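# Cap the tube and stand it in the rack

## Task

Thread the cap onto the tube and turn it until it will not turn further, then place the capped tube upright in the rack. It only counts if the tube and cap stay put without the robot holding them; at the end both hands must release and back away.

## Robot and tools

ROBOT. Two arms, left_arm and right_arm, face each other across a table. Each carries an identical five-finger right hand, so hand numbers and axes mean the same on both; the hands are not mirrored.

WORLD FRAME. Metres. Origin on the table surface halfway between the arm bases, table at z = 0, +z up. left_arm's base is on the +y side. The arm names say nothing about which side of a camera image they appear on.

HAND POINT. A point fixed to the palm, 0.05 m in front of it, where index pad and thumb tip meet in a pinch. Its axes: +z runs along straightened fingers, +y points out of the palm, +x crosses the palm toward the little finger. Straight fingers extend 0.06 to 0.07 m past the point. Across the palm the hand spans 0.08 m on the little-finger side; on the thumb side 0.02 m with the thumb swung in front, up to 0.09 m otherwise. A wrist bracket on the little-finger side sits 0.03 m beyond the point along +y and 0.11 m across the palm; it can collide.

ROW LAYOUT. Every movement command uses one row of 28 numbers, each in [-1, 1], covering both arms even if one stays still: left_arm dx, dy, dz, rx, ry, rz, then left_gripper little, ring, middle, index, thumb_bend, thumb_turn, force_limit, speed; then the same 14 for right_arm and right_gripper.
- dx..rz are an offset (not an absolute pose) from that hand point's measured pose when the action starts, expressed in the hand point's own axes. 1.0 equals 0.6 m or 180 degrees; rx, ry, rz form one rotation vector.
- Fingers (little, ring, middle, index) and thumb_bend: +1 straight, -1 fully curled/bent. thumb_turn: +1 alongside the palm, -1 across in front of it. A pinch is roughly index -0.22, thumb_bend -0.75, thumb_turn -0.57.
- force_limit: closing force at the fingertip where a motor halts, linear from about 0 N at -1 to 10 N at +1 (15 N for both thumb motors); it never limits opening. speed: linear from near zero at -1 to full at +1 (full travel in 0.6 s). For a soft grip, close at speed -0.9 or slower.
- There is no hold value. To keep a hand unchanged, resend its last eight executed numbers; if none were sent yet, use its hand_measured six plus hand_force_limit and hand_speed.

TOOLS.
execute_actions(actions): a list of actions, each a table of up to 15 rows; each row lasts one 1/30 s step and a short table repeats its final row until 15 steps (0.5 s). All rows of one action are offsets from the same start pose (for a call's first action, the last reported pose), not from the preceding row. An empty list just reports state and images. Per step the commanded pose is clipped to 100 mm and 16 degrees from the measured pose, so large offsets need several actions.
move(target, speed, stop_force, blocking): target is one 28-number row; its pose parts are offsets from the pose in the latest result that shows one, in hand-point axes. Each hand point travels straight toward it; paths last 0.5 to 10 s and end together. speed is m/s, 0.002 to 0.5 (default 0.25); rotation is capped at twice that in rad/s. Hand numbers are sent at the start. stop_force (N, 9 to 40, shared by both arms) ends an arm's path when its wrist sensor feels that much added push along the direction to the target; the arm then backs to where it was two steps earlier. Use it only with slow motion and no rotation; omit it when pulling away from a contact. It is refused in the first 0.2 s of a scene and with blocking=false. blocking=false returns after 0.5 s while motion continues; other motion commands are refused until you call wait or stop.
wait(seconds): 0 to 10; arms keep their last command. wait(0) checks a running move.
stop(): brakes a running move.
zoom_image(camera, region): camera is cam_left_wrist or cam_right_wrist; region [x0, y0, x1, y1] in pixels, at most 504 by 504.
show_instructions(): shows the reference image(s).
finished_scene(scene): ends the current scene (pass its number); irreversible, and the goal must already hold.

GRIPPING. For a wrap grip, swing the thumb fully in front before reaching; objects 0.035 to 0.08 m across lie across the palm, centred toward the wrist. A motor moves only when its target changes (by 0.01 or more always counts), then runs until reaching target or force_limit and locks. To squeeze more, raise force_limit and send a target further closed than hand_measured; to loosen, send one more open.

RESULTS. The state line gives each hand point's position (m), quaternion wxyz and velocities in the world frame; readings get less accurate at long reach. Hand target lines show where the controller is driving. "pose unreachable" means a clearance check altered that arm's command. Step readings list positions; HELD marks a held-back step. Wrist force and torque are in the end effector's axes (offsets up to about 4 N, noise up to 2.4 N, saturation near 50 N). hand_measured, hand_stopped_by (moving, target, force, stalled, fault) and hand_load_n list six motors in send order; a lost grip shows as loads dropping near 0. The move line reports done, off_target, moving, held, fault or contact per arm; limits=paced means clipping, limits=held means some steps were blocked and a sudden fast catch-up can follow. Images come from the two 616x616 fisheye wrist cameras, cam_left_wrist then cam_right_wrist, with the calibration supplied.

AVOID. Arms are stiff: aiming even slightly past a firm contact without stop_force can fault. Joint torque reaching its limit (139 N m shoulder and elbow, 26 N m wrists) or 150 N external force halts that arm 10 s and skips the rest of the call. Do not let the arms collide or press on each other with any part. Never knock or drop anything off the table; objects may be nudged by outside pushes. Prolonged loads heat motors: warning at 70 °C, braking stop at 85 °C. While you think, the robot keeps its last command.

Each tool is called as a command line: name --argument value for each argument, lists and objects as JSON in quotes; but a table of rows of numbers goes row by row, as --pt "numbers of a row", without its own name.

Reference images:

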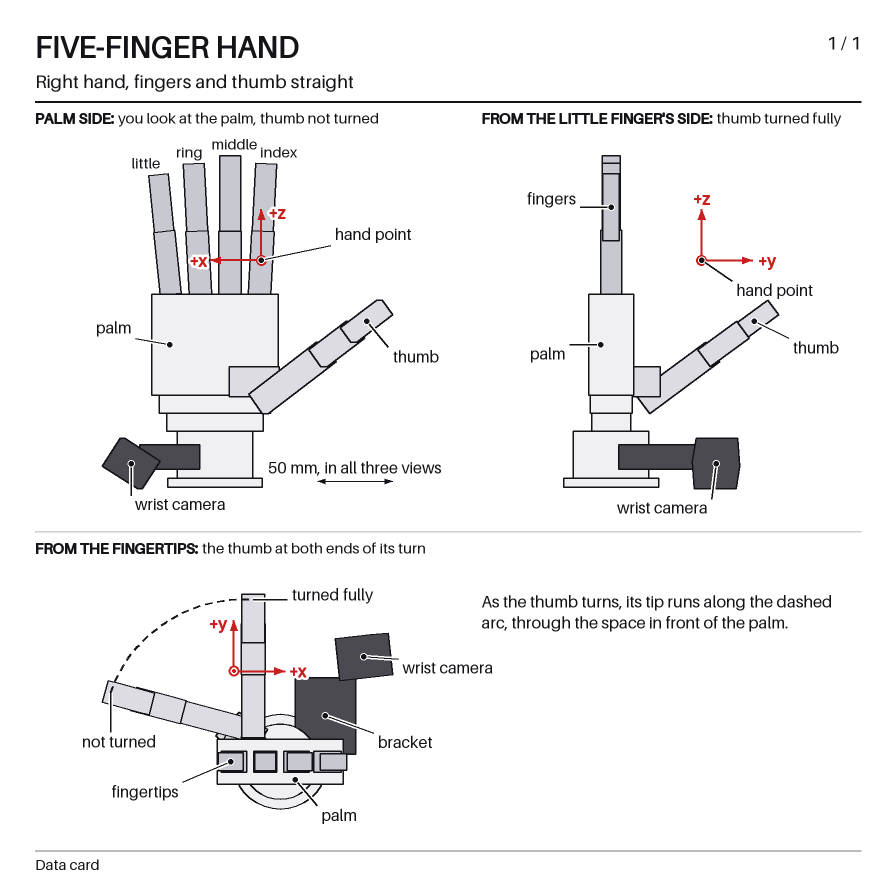

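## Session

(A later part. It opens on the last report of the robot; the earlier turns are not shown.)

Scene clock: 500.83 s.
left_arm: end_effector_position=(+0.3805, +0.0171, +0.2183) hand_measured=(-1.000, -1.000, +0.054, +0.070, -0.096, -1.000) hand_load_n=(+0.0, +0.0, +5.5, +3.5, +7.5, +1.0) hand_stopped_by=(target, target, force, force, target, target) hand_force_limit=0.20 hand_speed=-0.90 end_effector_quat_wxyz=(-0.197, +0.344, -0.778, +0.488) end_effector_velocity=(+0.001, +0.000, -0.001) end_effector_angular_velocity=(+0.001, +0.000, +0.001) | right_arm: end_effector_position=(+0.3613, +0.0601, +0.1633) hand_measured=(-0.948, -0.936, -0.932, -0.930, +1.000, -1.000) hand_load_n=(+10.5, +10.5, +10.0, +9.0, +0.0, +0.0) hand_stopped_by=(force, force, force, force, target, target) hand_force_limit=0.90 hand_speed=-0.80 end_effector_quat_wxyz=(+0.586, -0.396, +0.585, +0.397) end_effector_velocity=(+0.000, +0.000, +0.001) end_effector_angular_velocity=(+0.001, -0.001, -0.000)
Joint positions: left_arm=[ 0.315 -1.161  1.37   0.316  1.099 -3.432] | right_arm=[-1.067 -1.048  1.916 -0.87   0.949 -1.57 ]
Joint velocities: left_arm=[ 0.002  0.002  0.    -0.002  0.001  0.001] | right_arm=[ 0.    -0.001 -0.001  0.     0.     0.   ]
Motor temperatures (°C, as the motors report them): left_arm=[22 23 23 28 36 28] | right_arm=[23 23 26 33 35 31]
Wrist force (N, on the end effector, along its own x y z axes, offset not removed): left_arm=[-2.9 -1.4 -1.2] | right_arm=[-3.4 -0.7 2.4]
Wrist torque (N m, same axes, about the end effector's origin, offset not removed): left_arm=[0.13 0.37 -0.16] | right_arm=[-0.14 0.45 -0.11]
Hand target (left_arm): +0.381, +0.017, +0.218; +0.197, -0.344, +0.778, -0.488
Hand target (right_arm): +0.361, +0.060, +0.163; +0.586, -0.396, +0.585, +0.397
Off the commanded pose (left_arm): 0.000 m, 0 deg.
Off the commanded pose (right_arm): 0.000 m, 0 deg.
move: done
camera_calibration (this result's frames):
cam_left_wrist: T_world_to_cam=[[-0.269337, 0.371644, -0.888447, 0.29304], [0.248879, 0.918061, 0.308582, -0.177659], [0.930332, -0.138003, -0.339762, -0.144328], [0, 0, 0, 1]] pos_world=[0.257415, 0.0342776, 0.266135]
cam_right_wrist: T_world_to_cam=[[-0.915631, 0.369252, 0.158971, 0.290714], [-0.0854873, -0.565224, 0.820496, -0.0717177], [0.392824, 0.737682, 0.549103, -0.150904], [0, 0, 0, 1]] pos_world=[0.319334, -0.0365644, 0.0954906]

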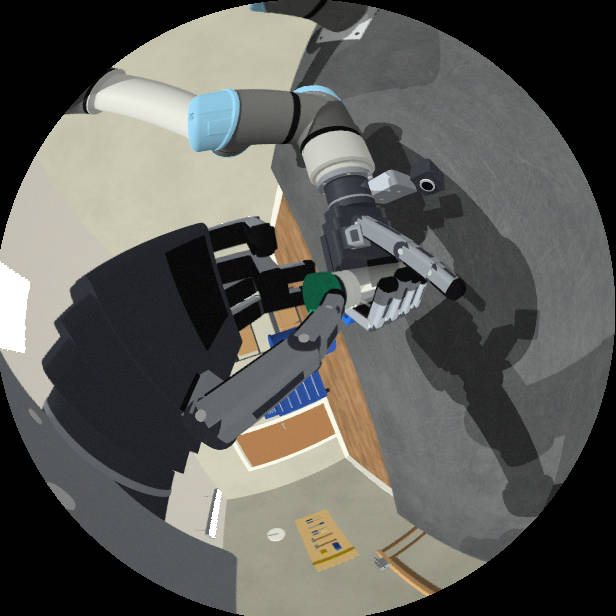

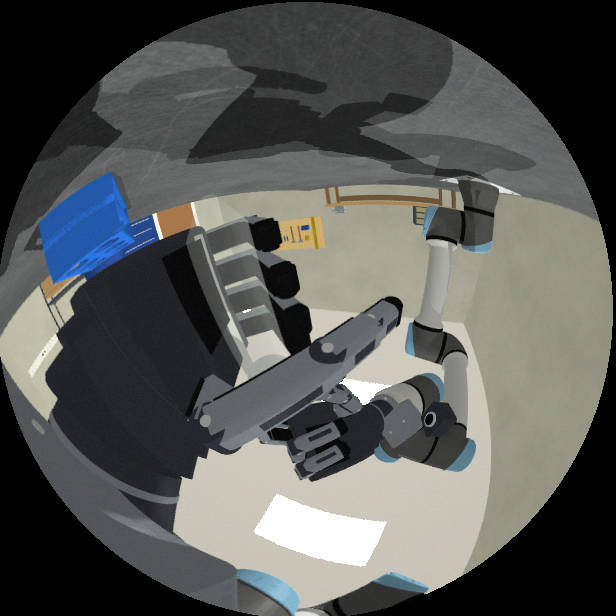

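move --target '[0.0012,0.014,0.007,0,0,0,-1,-1,-0.3,-0.3,-0.1,-1,0.2,-0.9,0,0,0,0,0,0,-1,-1,-1,-1,1,-1,0.9,-0.8]' --speed 0.004 --stop_force 9

zoom_image --camera "cam_left_wrist" --region '[290,240,390,340]'

Scene clock: 508.33 s.
left_arm: end_effector_position=(+0.3800, +0.0166, +0.2110) hand_measured=(-1.000, -1.000, +0.054, +0.070, -0.096, -1.000) hand_load_n=(+0.0, +0.0, +5.0, +4.5, +4.5, -0.5) hand_stopped_by=(target, target, force, force, target, target) hand_force_limit=0.20 hand_speed=-0.90 end_effector_quat_wxyz=(-0.197, +0.344, -0.778, +0.488) end_effector_velocity=(+0.000, +0.000, +0.001) end_effector_angular_velocity=(-0.000, +0.001, +0.000) | right_arm: end_effector_position=(+0.3613, +0.0602, +0.1633) hand_measured=(-0.948, -0.936, -0.932, -0.930, +1.000, -1.000) hand_load_n=(+10.5, +10.5, +10.0, +9.0, +0.0, +0.0) hand_stopped_by=(force, force, force, force, target, target) hand_force_limit=0.90 hand_speed=-0.80 end_effector_quat_wxyz=(+0.586, -0.396, +0.585, +0.397) end_effector_velocity=(+0.000, -0.000, +0.000) end_effector_angular_velocity=(+0.000, +0.002, -0.000)
Joint positions: left_arm=[ 0.313 -1.156  1.382  0.299  1.098 -3.433] | right_arm=[-1.067 -1.048  1.916 -0.87   0.949 -1.57 ]
Joint velocities: left_arm=[ 0.001 -0.    -0.002  0.002  0.001 -0.   ] | right_arm=[-0.     0.    -0.     0.001 -0.     0.002]
Motor temperatures (°C, as the motors report them): left_arm=[22 23 23 28 36 28] | right_arm=[23 23 26 33 35 31]
Wrist force (N, on the end effector, along its own x y z axes, offset not removed): left_arm=[0.4 -2.9 -1.8] | right_arm=[5.4 0.3 3.1]
Wrist torque (N m, same axes, about the end effector's origin, offset not removed): left_arm=[0.83 0.03 -0.22] | right_arm=[-0.20 -0.16 0.09]
Hand target (left_arm): +0.380, +0.017, +0.211; +0.197, -0.344, +0.778, -0.488
Hand target (right_arm): +0.361, +0.060, +0.163; +0.586, -0.396, +0.585, +0.397
Off the commanded pose (left_arm): 0.002 m, 0 deg.
Off the commanded pose (right_arm): 0.000 m, 0 deg.
move: contact (left_arm)
camera_calibration (this result's frames):
cam_left_wrist: T_world_to_cam=[[-0.269422, 0.371937, -0.888299, 0.286589], [0.248928, 0.917956, 0.308854, -0.174897], [0.930294, -0.137911, -0.339903, -0.146326], [0, 0, 0, 1]] pos_world=[0.256876, 0.033775, 0.258858]
cam_right_wrist: T_world_to_cam=[[-0.915679, 0.369156, 0.158919, 0.290678], [-0.0854957, -0.565272, 0.820462, -0.0717283], [0.392711, 0.737693, 0.54917, -0.1509], [0, 0, 0, 1]] pos_world=[0.319295, -0.0365331, 0.0955261]

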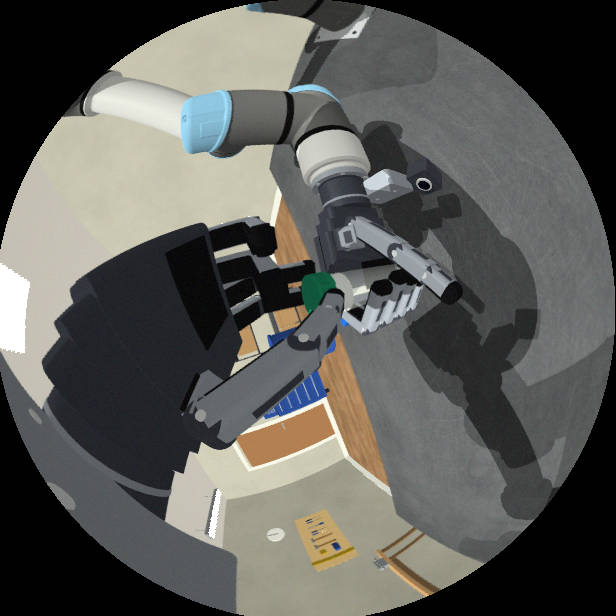

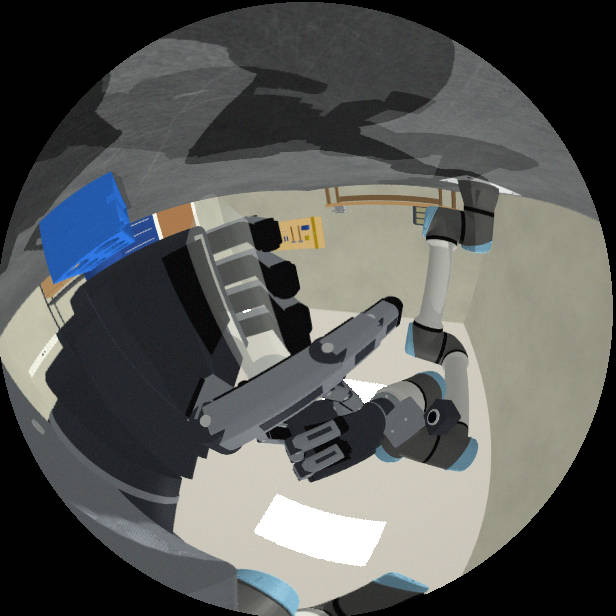

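Region (290, 240, 390, 340) of cam_left_wrist's 616x616 image, scaled by 5.040, with more detail than that image has.

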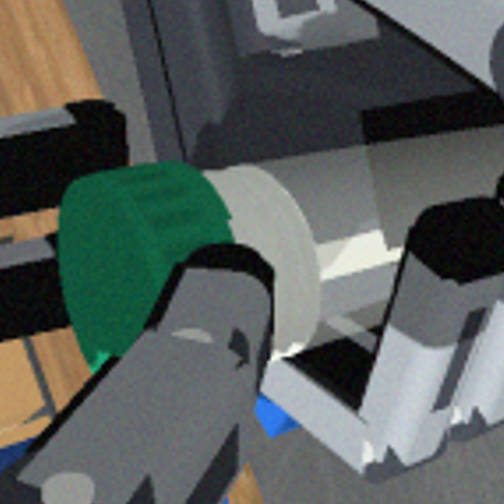

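move --target '[0.0029,-0.0008,-0.0038,0,0,0,-1,-1,-0.3,-0.3,-0.1,-1,0.2,-0.9,0,0,0,0,0,0,-1,-1,-1,-1,1,-1,0.9,-0.8]' --speed 0.004

move --target '[0,0.006,0.003,0,0,0,-1,-1,-0.3,-0.3,-0.1,-1,0.2,-0.9,0,0,0,0,0,0,-1,-1,-1,-1,1,-1,0.9,-0.8]' --speed 0.004 --stop_force 9

zoom_image --camera "cam_left_wrist" --region '[290,240,390,340]'

Scene clock: 519.47 s.
left_arm: end_effector_position=(+0.3776, +0.0166, +0.2124) hand_measured=(-1.000, -1.000, +0.054, +0.070, -0.096, -1.000) hand_load_n=(+0.0, +0.0, +3.5, +3.5, +6.5, +0.5) hand_stopped_by=(target, target, force, force, target, target) hand_force_limit=0.20 hand_speed=-0.90 end_effector_quat_wxyz=(-0.197, +0.344, -0.778, +0.488) end_effector_velocity=(-0.000, +0.001, -0.000) end_effector_angular_velocity=(+0.001, -0.000, +0.001) | right_arm: end_effector_position=(+0.3613, +0.0602, +0.1633) hand_measured=(-0.948, -0.936, -0.932, -0.930, +1.000, -1.000) hand_load_n=(+10.5, +10.5, +10.0, +9.0, +0.0, +0.0) hand_stopped_by=(force, force, force, force, target, target) hand_force_limit=0.90 hand_speed=-0.80 end_effector_quat_wxyz=(+0.586, -0.396, +0.585, +0.397) end_effector_velocity=(-0.000, -0.000, -0.001) end_effector_angular_velocity=(-0.001, +0.001, +0.000)
Joint positions: left_arm=[ 0.309 -1.16   1.384  0.303  1.094 -3.436] | right_arm=[-1.067 -1.048  1.916 -0.87   0.949 -1.57 ]
Joint velocities: left_arm=[-0.    -0.001  0.001  0.001 -0.001 -0.001] | right_arm=[-0.    -0.     0.001  0.001 -0.    -0.001]
Motor temperatures (°C, as the motors report them): left_arm=[22 23 23 28 36 28] | right_arm=[23 23 26 33 35 31]
Wrist force (N, on the end effector, along its own x y z axes, offset not removed): left_arm=[-2.8 -0.9 -0.9] | right_arm=[0.0 0.5 -1.3]
Wrist torque (N m, same axes, about the end effector's origin, offset not removed): left_arm=[0.12 0.21 -0.31] | right_arm=[0.03 -0.06 -0.02]
Hand target (left_arm): +0.377, +0.017, +0.212; +0.197, -0.344, +0.778, -0.488
Hand target (right_arm): +0.361, +0.060, +0.163; +0.586, -0.396, +0.585, +0.397
Off the commanded pose (left_arm): 0.000 m, 0 deg.
Off the commanded pose (right_arm): 0.000 m, 0 deg.
move: done
camera_calibration (this result's frames):
cam_left_wrist: T_world_to_cam=[[-0.269421, 0.371925, -0.888304, 0.28724], [0.24893, 0.91796, 0.308841, -0.174758], [0.930294, -0.137917, -0.339901, -0.143558], [0, 0, 0, 1]] pos_world=[0.254442, 0.03379, 0.260334]
cam_right_wrist: T_world_to_cam=[[-0.915636, 0.369242, 0.158971, 0.290714], [-0.0854811, -0.565225, 0.820496, -0.07172], [0.392816, 0.737687, 0.549103, -0.1509], [0, 0, 0, 1]] pos_world=[0.319333, -0.0365646, 0.0954907]

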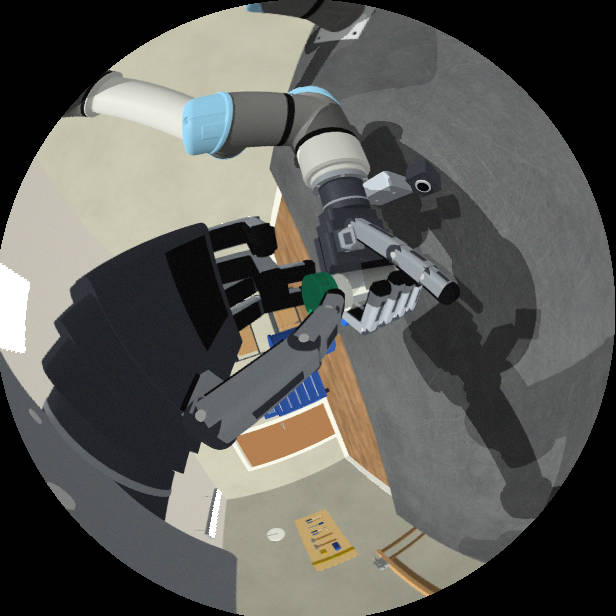

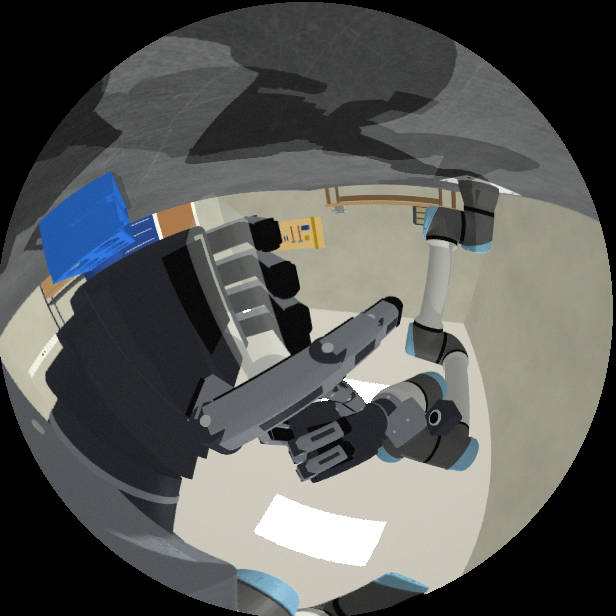

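Scene clock: 520.70 s.
left_arm: end_effector_position=(+0.3775, +0.0165, +0.2085) hand_measured=(-1.000, -1.000, +0.054, +0.070, -0.096, -1.000) hand_load_n=(+0.0, +0.0, +3.0, +2.5, +6.0, +1.0) hand_stopped_by=(target, target, force, force, target, target) hand_force_limit=0.20 hand_speed=-0.90 end_effector_quat_wxyz=(-0.197, +0.344, -0.778, +0.488) end_effector_velocity=(+0.001, +0.001, -0.001) end_effector_angular_velocity=(+0.001, -0.000, +0.002) | right_arm: end_effector_position=(+0.3613, +0.0601, +0.1633) hand_measured=(-0.948, -0.936, -0.932, -0.930, +1.000, -1.000) hand_load_n=(+10.5, +10.5, +10.0, +9.0, +0.0, +0.0) hand_stopped_by=(force, force, force, force, target, target) hand_force_limit=0.90 hand_speed=-0.80 end_effector_quat_wxyz=(+0.586, -0.396, +0.585, +0.397) end_effector_velocity=(-0.000, -0.000, -0.000) end_effector_angular_velocity=(-0.000, +0.000, +0.000)
Joint positions: left_arm=[ 0.308 -1.158  1.391  0.293  1.094 -3.436] | right_arm=[-1.067 -1.048  1.916 -0.87   0.949 -1.57 ]
Joint velocities: left_arm=[ 0.002  0.     0.001 -0.001 -0.001  0.   ] | right_arm=[ 0.     0.     0.001 -0.    -0.    -0.   ]
Motor temperatures (°C, as the motors report them): left_arm=[22 23 23 28 36 28] | right_arm=[23 23 26 33 35 31]
Wrist force (N, on the end effector, along its own x y z axes, offset not removed): left_arm=[-3.4 -4.8 -4.1] | right_arm=[-1.3 -1.0 -0.1]
Wrist torque (N m, same axes, about the end effector's origin, offset not removed): left_arm=[-0.50 0.43 -0.21] | right_arm=[0.06 0.12 0.02]
Hand target (left_arm): +0.377, +0.017, +0.208; +0.197, -0.344, +0.778, -0.488
Hand target (right_arm): +0.361, +0.060, +0.163; +0.586, -0.396, +0.585, +0.397
Off the commanded pose (left_arm): 0.000 m, 0 deg.
Off the commanded pose (right_arm): 0.000 m, 0 deg.
move: done
camera_calibration (this result's frames):
cam_left_wrist: T_world_to_cam=[[-0.269426, 0.371932, -0.8883, 0.28373], [0.248928, 0.917958, 0.308849, -0.173443], [0.930293, -0.137911, -0.339906, -0.144843], [0, 0, 0, 1]] pos_world=[0.254366, 0.03371, 0.256372]
cam_right_wrist: T_world_to_cam=[[-0.915631, 0.369254, 0.158971, 0.290714], [-0.0854885, -0.565224, 0.820496, -0.0717174], [0.392826, 0.737681, 0.549103, -0.150905], [0, 0, 0, 1]] pos_world=[0.319335, -0.0365645, 0.0954908]

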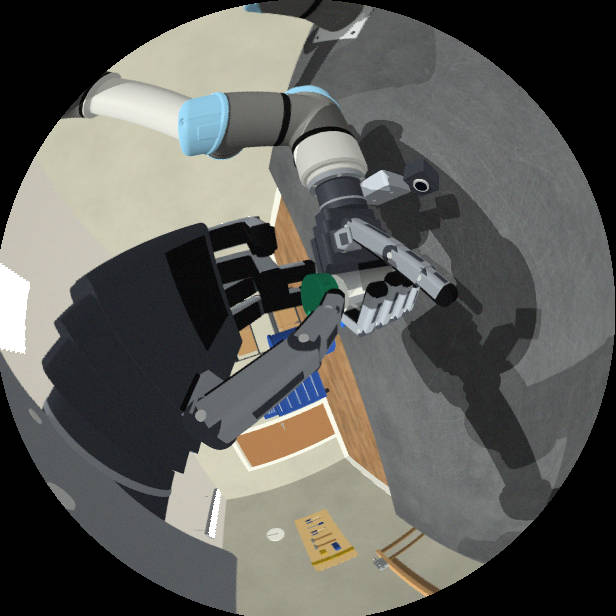

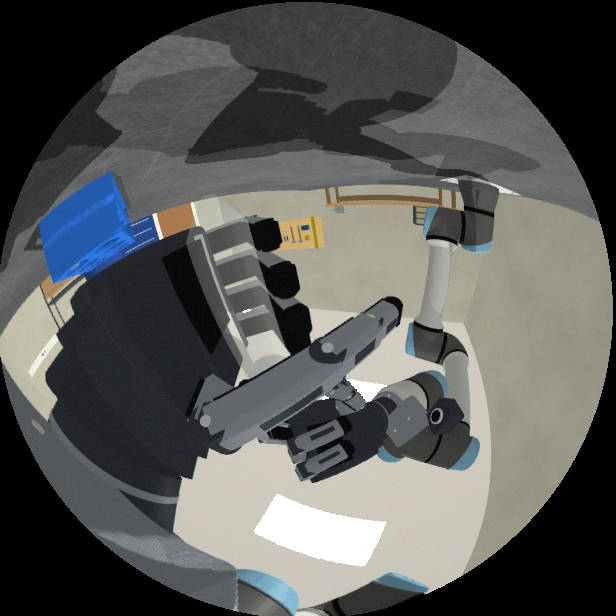

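Region (290, 240, 390, 340) of cam_left_wrist's 616x616 image, scaled by 5.040, with more detail than that image has.

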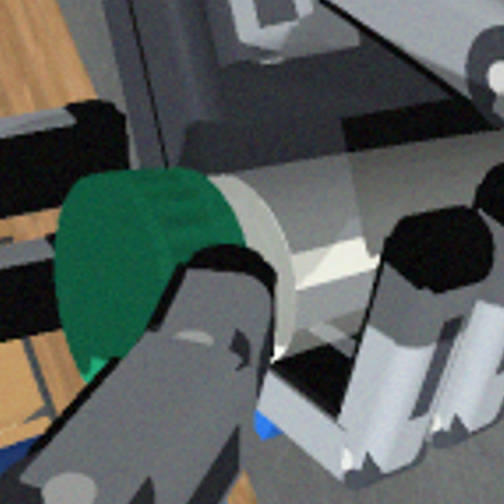

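Apparently on. Release gently so it settles.

move --target '[0,0,0,0,0,0,-1,-1,0.22,0.22,0.2,-1,0.2,-0.85,0,0,0,0,0,0,-1,-1,-1,-1,1,-1,0.9,-0.8]'

zoom_image --camera "cam_left_wrist" --region '[290,240,390,340]'

Scene clock: 528.03 s.
left_arm: end_effector_position=(+0.3775, +0.0165, +0.2084) hand_measured=(-1.000, -1.000, +0.220, +0.220, +0.200, -1.000) hand_load_n=(+0.0, +0.0, +0.0, +0.0, +0.0, +0.0) hand_stopped_by=(target, target, target, target, target, target) hand_force_limit=0.20 hand_speed=-0.85 end_effector_quat_wxyz=(-0.197, +0.344, -0.778, +0.488) end_effector_velocity=(+0.001, +0.001, -0.000) end_effector_angular_velocity=(+0.000, -0.001, +0.002) | right_arm: end_effector_position=(+0.3613, +0.0602, +0.1633) hand_measured=(-0.948, -0.936, -0.932, -0.930, +1.000, -1.000) hand_load_n=(+10.5, +10.5, +10.0, +9.0, +0.0, +0.0) hand_stopped_by=(force, force, force, force, target, target) hand_force_limit=0.90 hand_speed=-0.80 end_effector_quat_wxyz=(+0.586, -0.396, +0.585, +0.397) end_effector_velocity=(-0.000, -0.000, -0.000) end_effector_angular_velocity=(-0.001, +0.001, +0.000)
Joint positions: left_arm=[ 0.308 -1.158  1.391  0.293  1.094 -3.436] | right_arm=[-1.067 -1.048  1.916 -0.87   0.949 -1.57 ]
Joint velocities: left_arm=[ 0.001 -0.     0.001 -0.    -0.001 -0.   ] | right_arm=[ 0.     0.    -0.     0.002 -0.    -0.   ]
Motor temperatures (°C, as the motors report them): left_arm=[22 23 23 28 36 28] | right_arm=[23 23 26 33 35 31]
Wrist force (N, on the end effector, along its own x y z axes, offset not removed): left_arm=[-2.3 1.7 -0.2] | right_arm=[-4.0 0.3 -1.2]
Wrist torque (N m, same axes, about the end effector's origin, offset not removed): left_arm=[0.49 0.22 -0.16] | right_arm=[0.17 0.54 -0.14]
Hand target (left_arm): +0.377, +0.017, +0.208; +0.197, -0.344, +0.778, -0.488
Hand target (right_arm): +0.361, +0.060, +0.163; +0.586, -0.396, +0.585, +0.397
Off the commanded pose (left_arm): 0.000 m, 0 deg.
Off the commanded pose (right_arm): 0.000 m, 0 deg.
move: done
camera_calibration (this result's frames):
cam_left_wrist: T_world_to_cam=[[-0.269433, 0.371972, -0.888281, 0.283703], [0.248939, 0.917943, 0.308885, -0.173439], [0.930288, -0.137904, -0.339923, -0.144844], [0, 0, 0, 1]] pos_world=[0.254361, 0.0337028, 0.256345]
cam_right_wrist: T_world_to_cam=[[-0.915636, 0.36924, 0.158971, 0.290714], [-0.0854802, -0.565225, 0.820496, -0.0717203], [0.392815, 0.737687, 0.549103, -0.1509], [0, 0, 0, 1]] pos_world=[0.319333, -0.0365646, 0.0954907]

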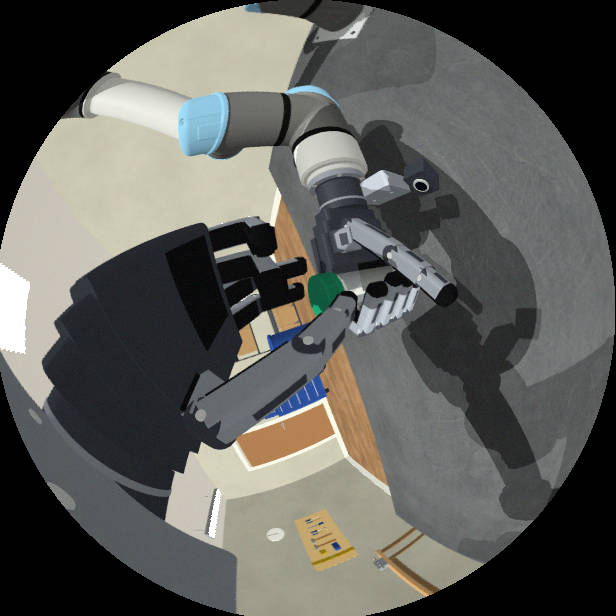

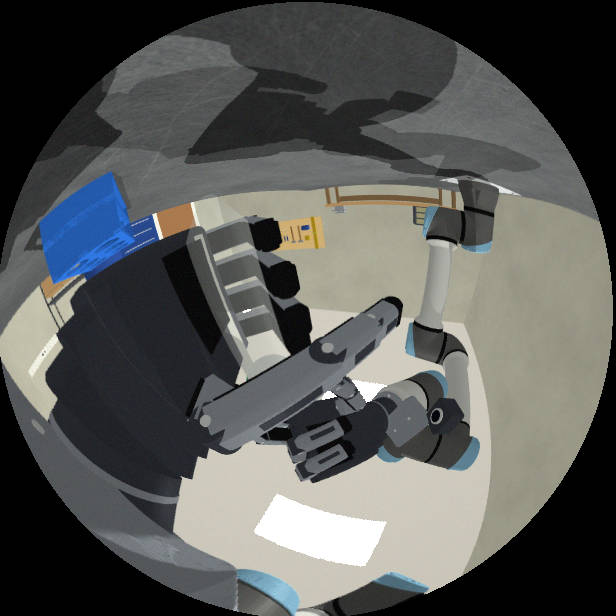

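Region (290, 240, 390, 340) of cam_left_wrist's 616x616 image, scaled by 5.040, with more detail than that image has.

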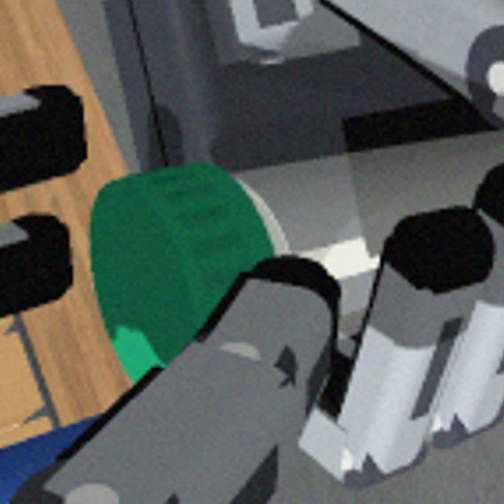

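move --target '[-0.0038,0.0068,0.0008,0,0,0,-1,-1,0.22,0.22,0.2,-1,0.2,-0.85,0,0,0,0,0,0,-1,-1,-1,-1,1,-1,0.9,-0.8]' --speed 0.01

zoom_image --camera "cam_left_wrist" --region '[290,240,390,340]'

move --target '[0.0068,-0.0068,0.0137,-0.01,0.298,0.149,-1,-1,0.22,0.22,0.2,-1,0.2,-0.85,0,0,0,0,0,0,-1,-1,-1,-1,1,-1,0.9,-0.8]'

zoom_image --camera "cam_left_wrist" --region '[290,240,390,340]'

Scene clock: 541.10 s.
left_arm: end_effector_position=(+0.3779, +0.0190, +0.2046) hand_measured=(-1.000, -1.000, +0.220, +0.220, +0.200, -1.000) hand_load_n=(+0.0, +0.0, +0.0, +0.0, +0.0, +0.0) hand_stopped_by=(target, target, target, target, target, target) hand_force_limit=0.20 hand_speed=-0.85 end_effector_quat_wxyz=(-0.197, +0.344, -0.778, +0.488) end_effector_velocity=(+0.001, +0.002, -0.002) end_effector_angular_velocity=(+0.001, +0.000, +0.002) | right_arm: end_effector_position=(+0.3613, +0.0601, +0.1633) hand_measured=(-0.948, -0.936, -0.932, -0.930, +1.000, -1.000) hand_load_n=(+10.5, +10.5, +10.0, +9.0, +0.0, +0.0) hand_stopped_by=(force, force, force, force, target, target) hand_force_limit=0.90 hand_speed=-0.80 end_effector_quat_wxyz=(+0.586, -0.396, +0.585, +0.397) end_effector_velocity=(+0.000, +0.000, +0.001) end_effector_angular_velocity=(+0.001, -0.001, +0.000)
Joint positions: left_arm=[ 0.311 -1.16   1.404  0.282  1.095 -3.435] | right_arm=[-1.067 -1.048  1.916 -0.87   0.949 -1.57 ]
Joint velocities: left_arm=[ 0.003 -0.001  0.006 -0.004  0.     0.   ] | right_arm=[-0.     0.    -0.002 -0.    -0.001  0.   ]
Motor temperatures (°C, as the motors report them): left_arm=[22 23 23 28 36 28] | right_arm=[23 23 26 33 35 31]
Wrist force (N, on the end effector, along its own x y z axes, offset not removed): left_arm=[-3.0 -0.4 -0.1] | right_arm=[-3.0 0.6 -2.0]
Wrist torque (N m, same axes, about the end effector's origin, offset not removed): left_arm=[0.07 0.21 -0.31] | right_arm=[0.33 0.40 0.06]
Hand target (left_arm): +0.378, +0.019, +0.205; +0.197, -0.344, +0.778, -0.488
Hand target (right_arm): +0.361, +0.060, +0.163; +0.586, -0.396, +0.585, +0.397
Off the commanded pose (left_arm): 0.000 m, 0 deg.
Off the commanded pose (right_arm): 0.000 m, 0 deg.
move: done
camera_calibration (this result's frames):
cam_left_wrist: T_world_to_cam=[[-0.269446, 0.371973, -0.888276, 0.279546], [0.248934, 0.917944, 0.308886, -0.174629], [0.930285, -0.137894, -0.339933, -0.146223], [0, 0, 0, 1]] pos_world=[0.254823, 0.0361528, 0.252549]
cam_right_wrist: T_world_to_cam=[[-0.915631, 0.369254, 0.158971, 0.290714], [-0.0854886, -0.565224, 0.820496, -0.0717173], [0.392826, 0.737681, 0.549103, -0.150904], [0, 0, 0, 1]] pos_world=[0.319335, -0.0365645, 0.0954907]

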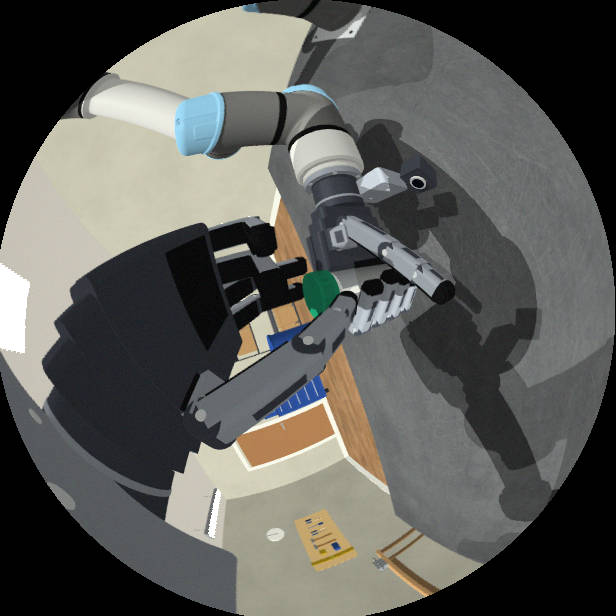

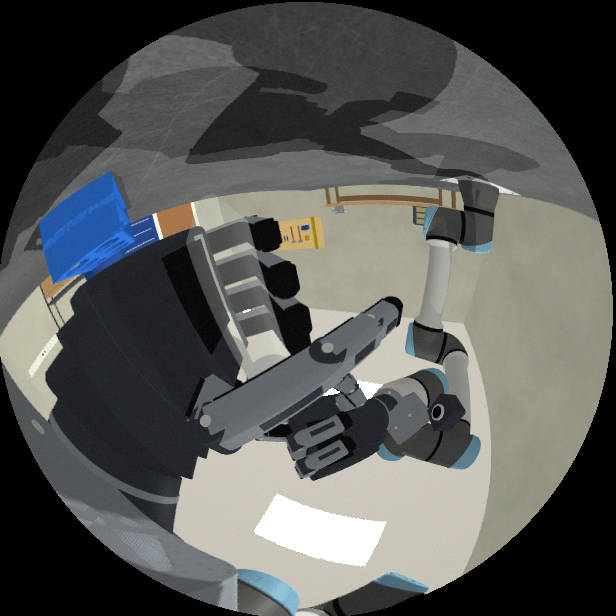

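Region (290, 240, 390, 340) of cam_left_wrist's 616x616 image, scaled by 5.040, with more detail than that image has.

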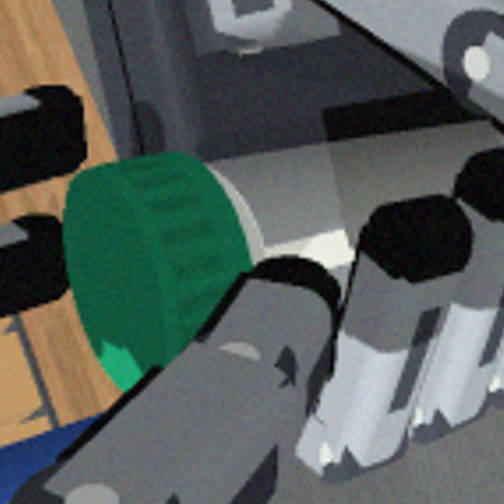

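Scene clock: 543.70 s.
left_arm: end_effector_position=(+0.3819, +0.0099, +0.2047) hand_measured=(-1.000, -1.000, +0.220, +0.220, +0.200, -1.000) hand_load_n=(+0.0, +0.0, +0.0, +0.0, +0.0, +0.0) hand_stopped_by=(target, target, target, target, target, target) hand_force_limit=0.20 hand_speed=-0.85 end_effector_quat_wxyz=(-0.073, +0.090, +0.846, -0.520) end_effector_velocity=(+0.001, +0.000, -0.000) end_effector_angular_velocity=(+0.005, +0.001, -0.010) | right_arm: end_effector_position=(+0.3613, +0.0601, +0.1633) hand_measured=(-0.948, -0.936, -0.932, -0.930, +1.000, -1.000) hand_load_n=(+10.5, +10.5, +10.0, +9.0, +0.0, +0.0) hand_stopped_by=(force, force, force, force, target, target) hand_force_limit=0.90 hand_speed=-0.80 end_effector_quat_wxyz=(+0.586, -0.396, +0.585, +0.397) end_effector_velocity=(+0.000, +0.000, -0.000) end_effector_angular_velocity=(-0.001, -0.002, +0.000)
Joint positions: left_arm=[ 0.684 -0.968  1.13   0.506  2.333 -2.677] | right_arm=[-1.067 -1.048  1.916 -0.87   0.949 -1.57 ]
Joint velocities: left_arm=[ 0.003  0.01  -0.016  0.02   0.009  0.014] | right_arm=[-0.     0.    -0.     0.    -0.    -0.002]
Motor temperatures (°C, as the motors report them): left_arm=[22 23 23 28 36 28] | right_arm=[23 23 26 33 35 31]
Wrist force (N, on the end effector, along its own x y z axes, offset not removed): left_arm=[-1.6 -0.7 1.9] | right_arm=[2.9 -4.5 0.1]
Wrist torque (N m, same axes, about the end effector's origin, offset not removed): left_arm=[0.05 0.00 -0.27] | right_arm=[-0.59 -0.28 0.10]
Hand target (left_arm): +0.382, +0.010, +0.205; -0.073, +0.091, +0.846, -0.520
Hand target (right_arm): +0.361, +0.060, +0.163; +0.586, -0.396, +0.585, +0.397
Off the commanded pose (left_arm): 0.000 m, 0 deg.
Off the commanded pose (right_arm): 0.000 m, 0 deg.
move: done
camera_calibration (this result's frames):
cam_left_wrist: T_world_to_cam=[[0.187344, 0.42054, -0.887721, 0.108998], [0.919019, 0.24407, 0.309572, -0.416655], [0.346853, -0.873828, -0.340759, 0.0791087], [0, 0, 0, 1]] pos_world=[0.335055, 0.124982, 0.252702]
cam_right_wrist: T_world_to_cam=[[-0.915631, 0.369254, 0.158971, 0.290714], [-0.0854888, -0.565224, 0.820496, -0.0717174], [0.392826, 0.737681, 0.549103, -0.150904], [0, 0, 0, 1]] pos_world=[0.319335, -0.0365645, 0.0954908]

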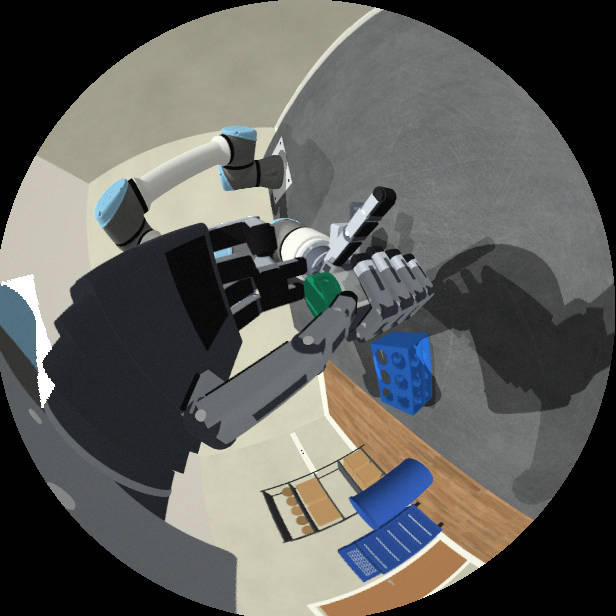

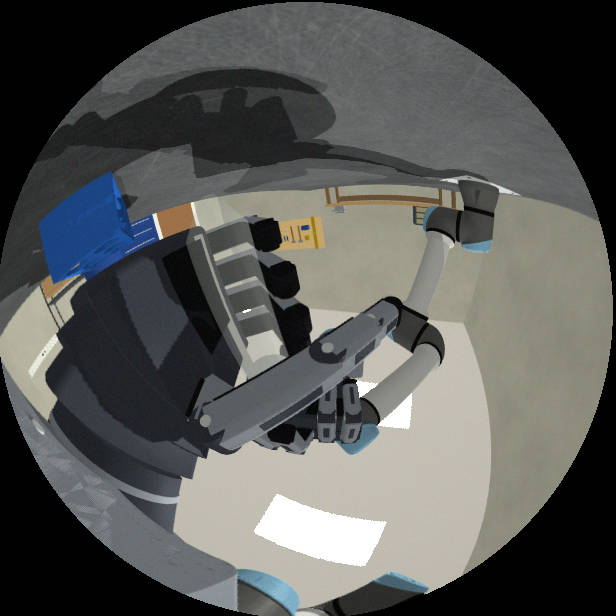

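Region (290, 240, 390, 340) of cam_left_wrist's 616x616 image, scaled by 5.040, with more detail than that image has.

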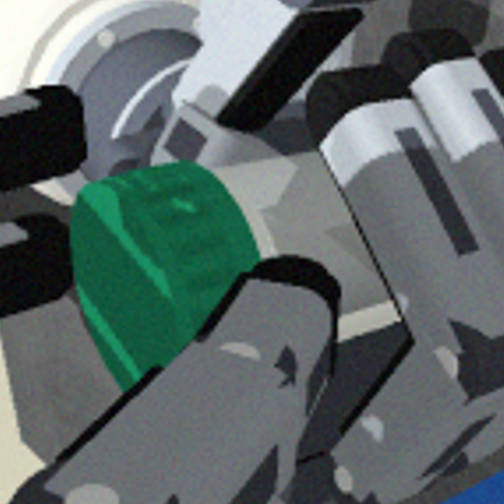

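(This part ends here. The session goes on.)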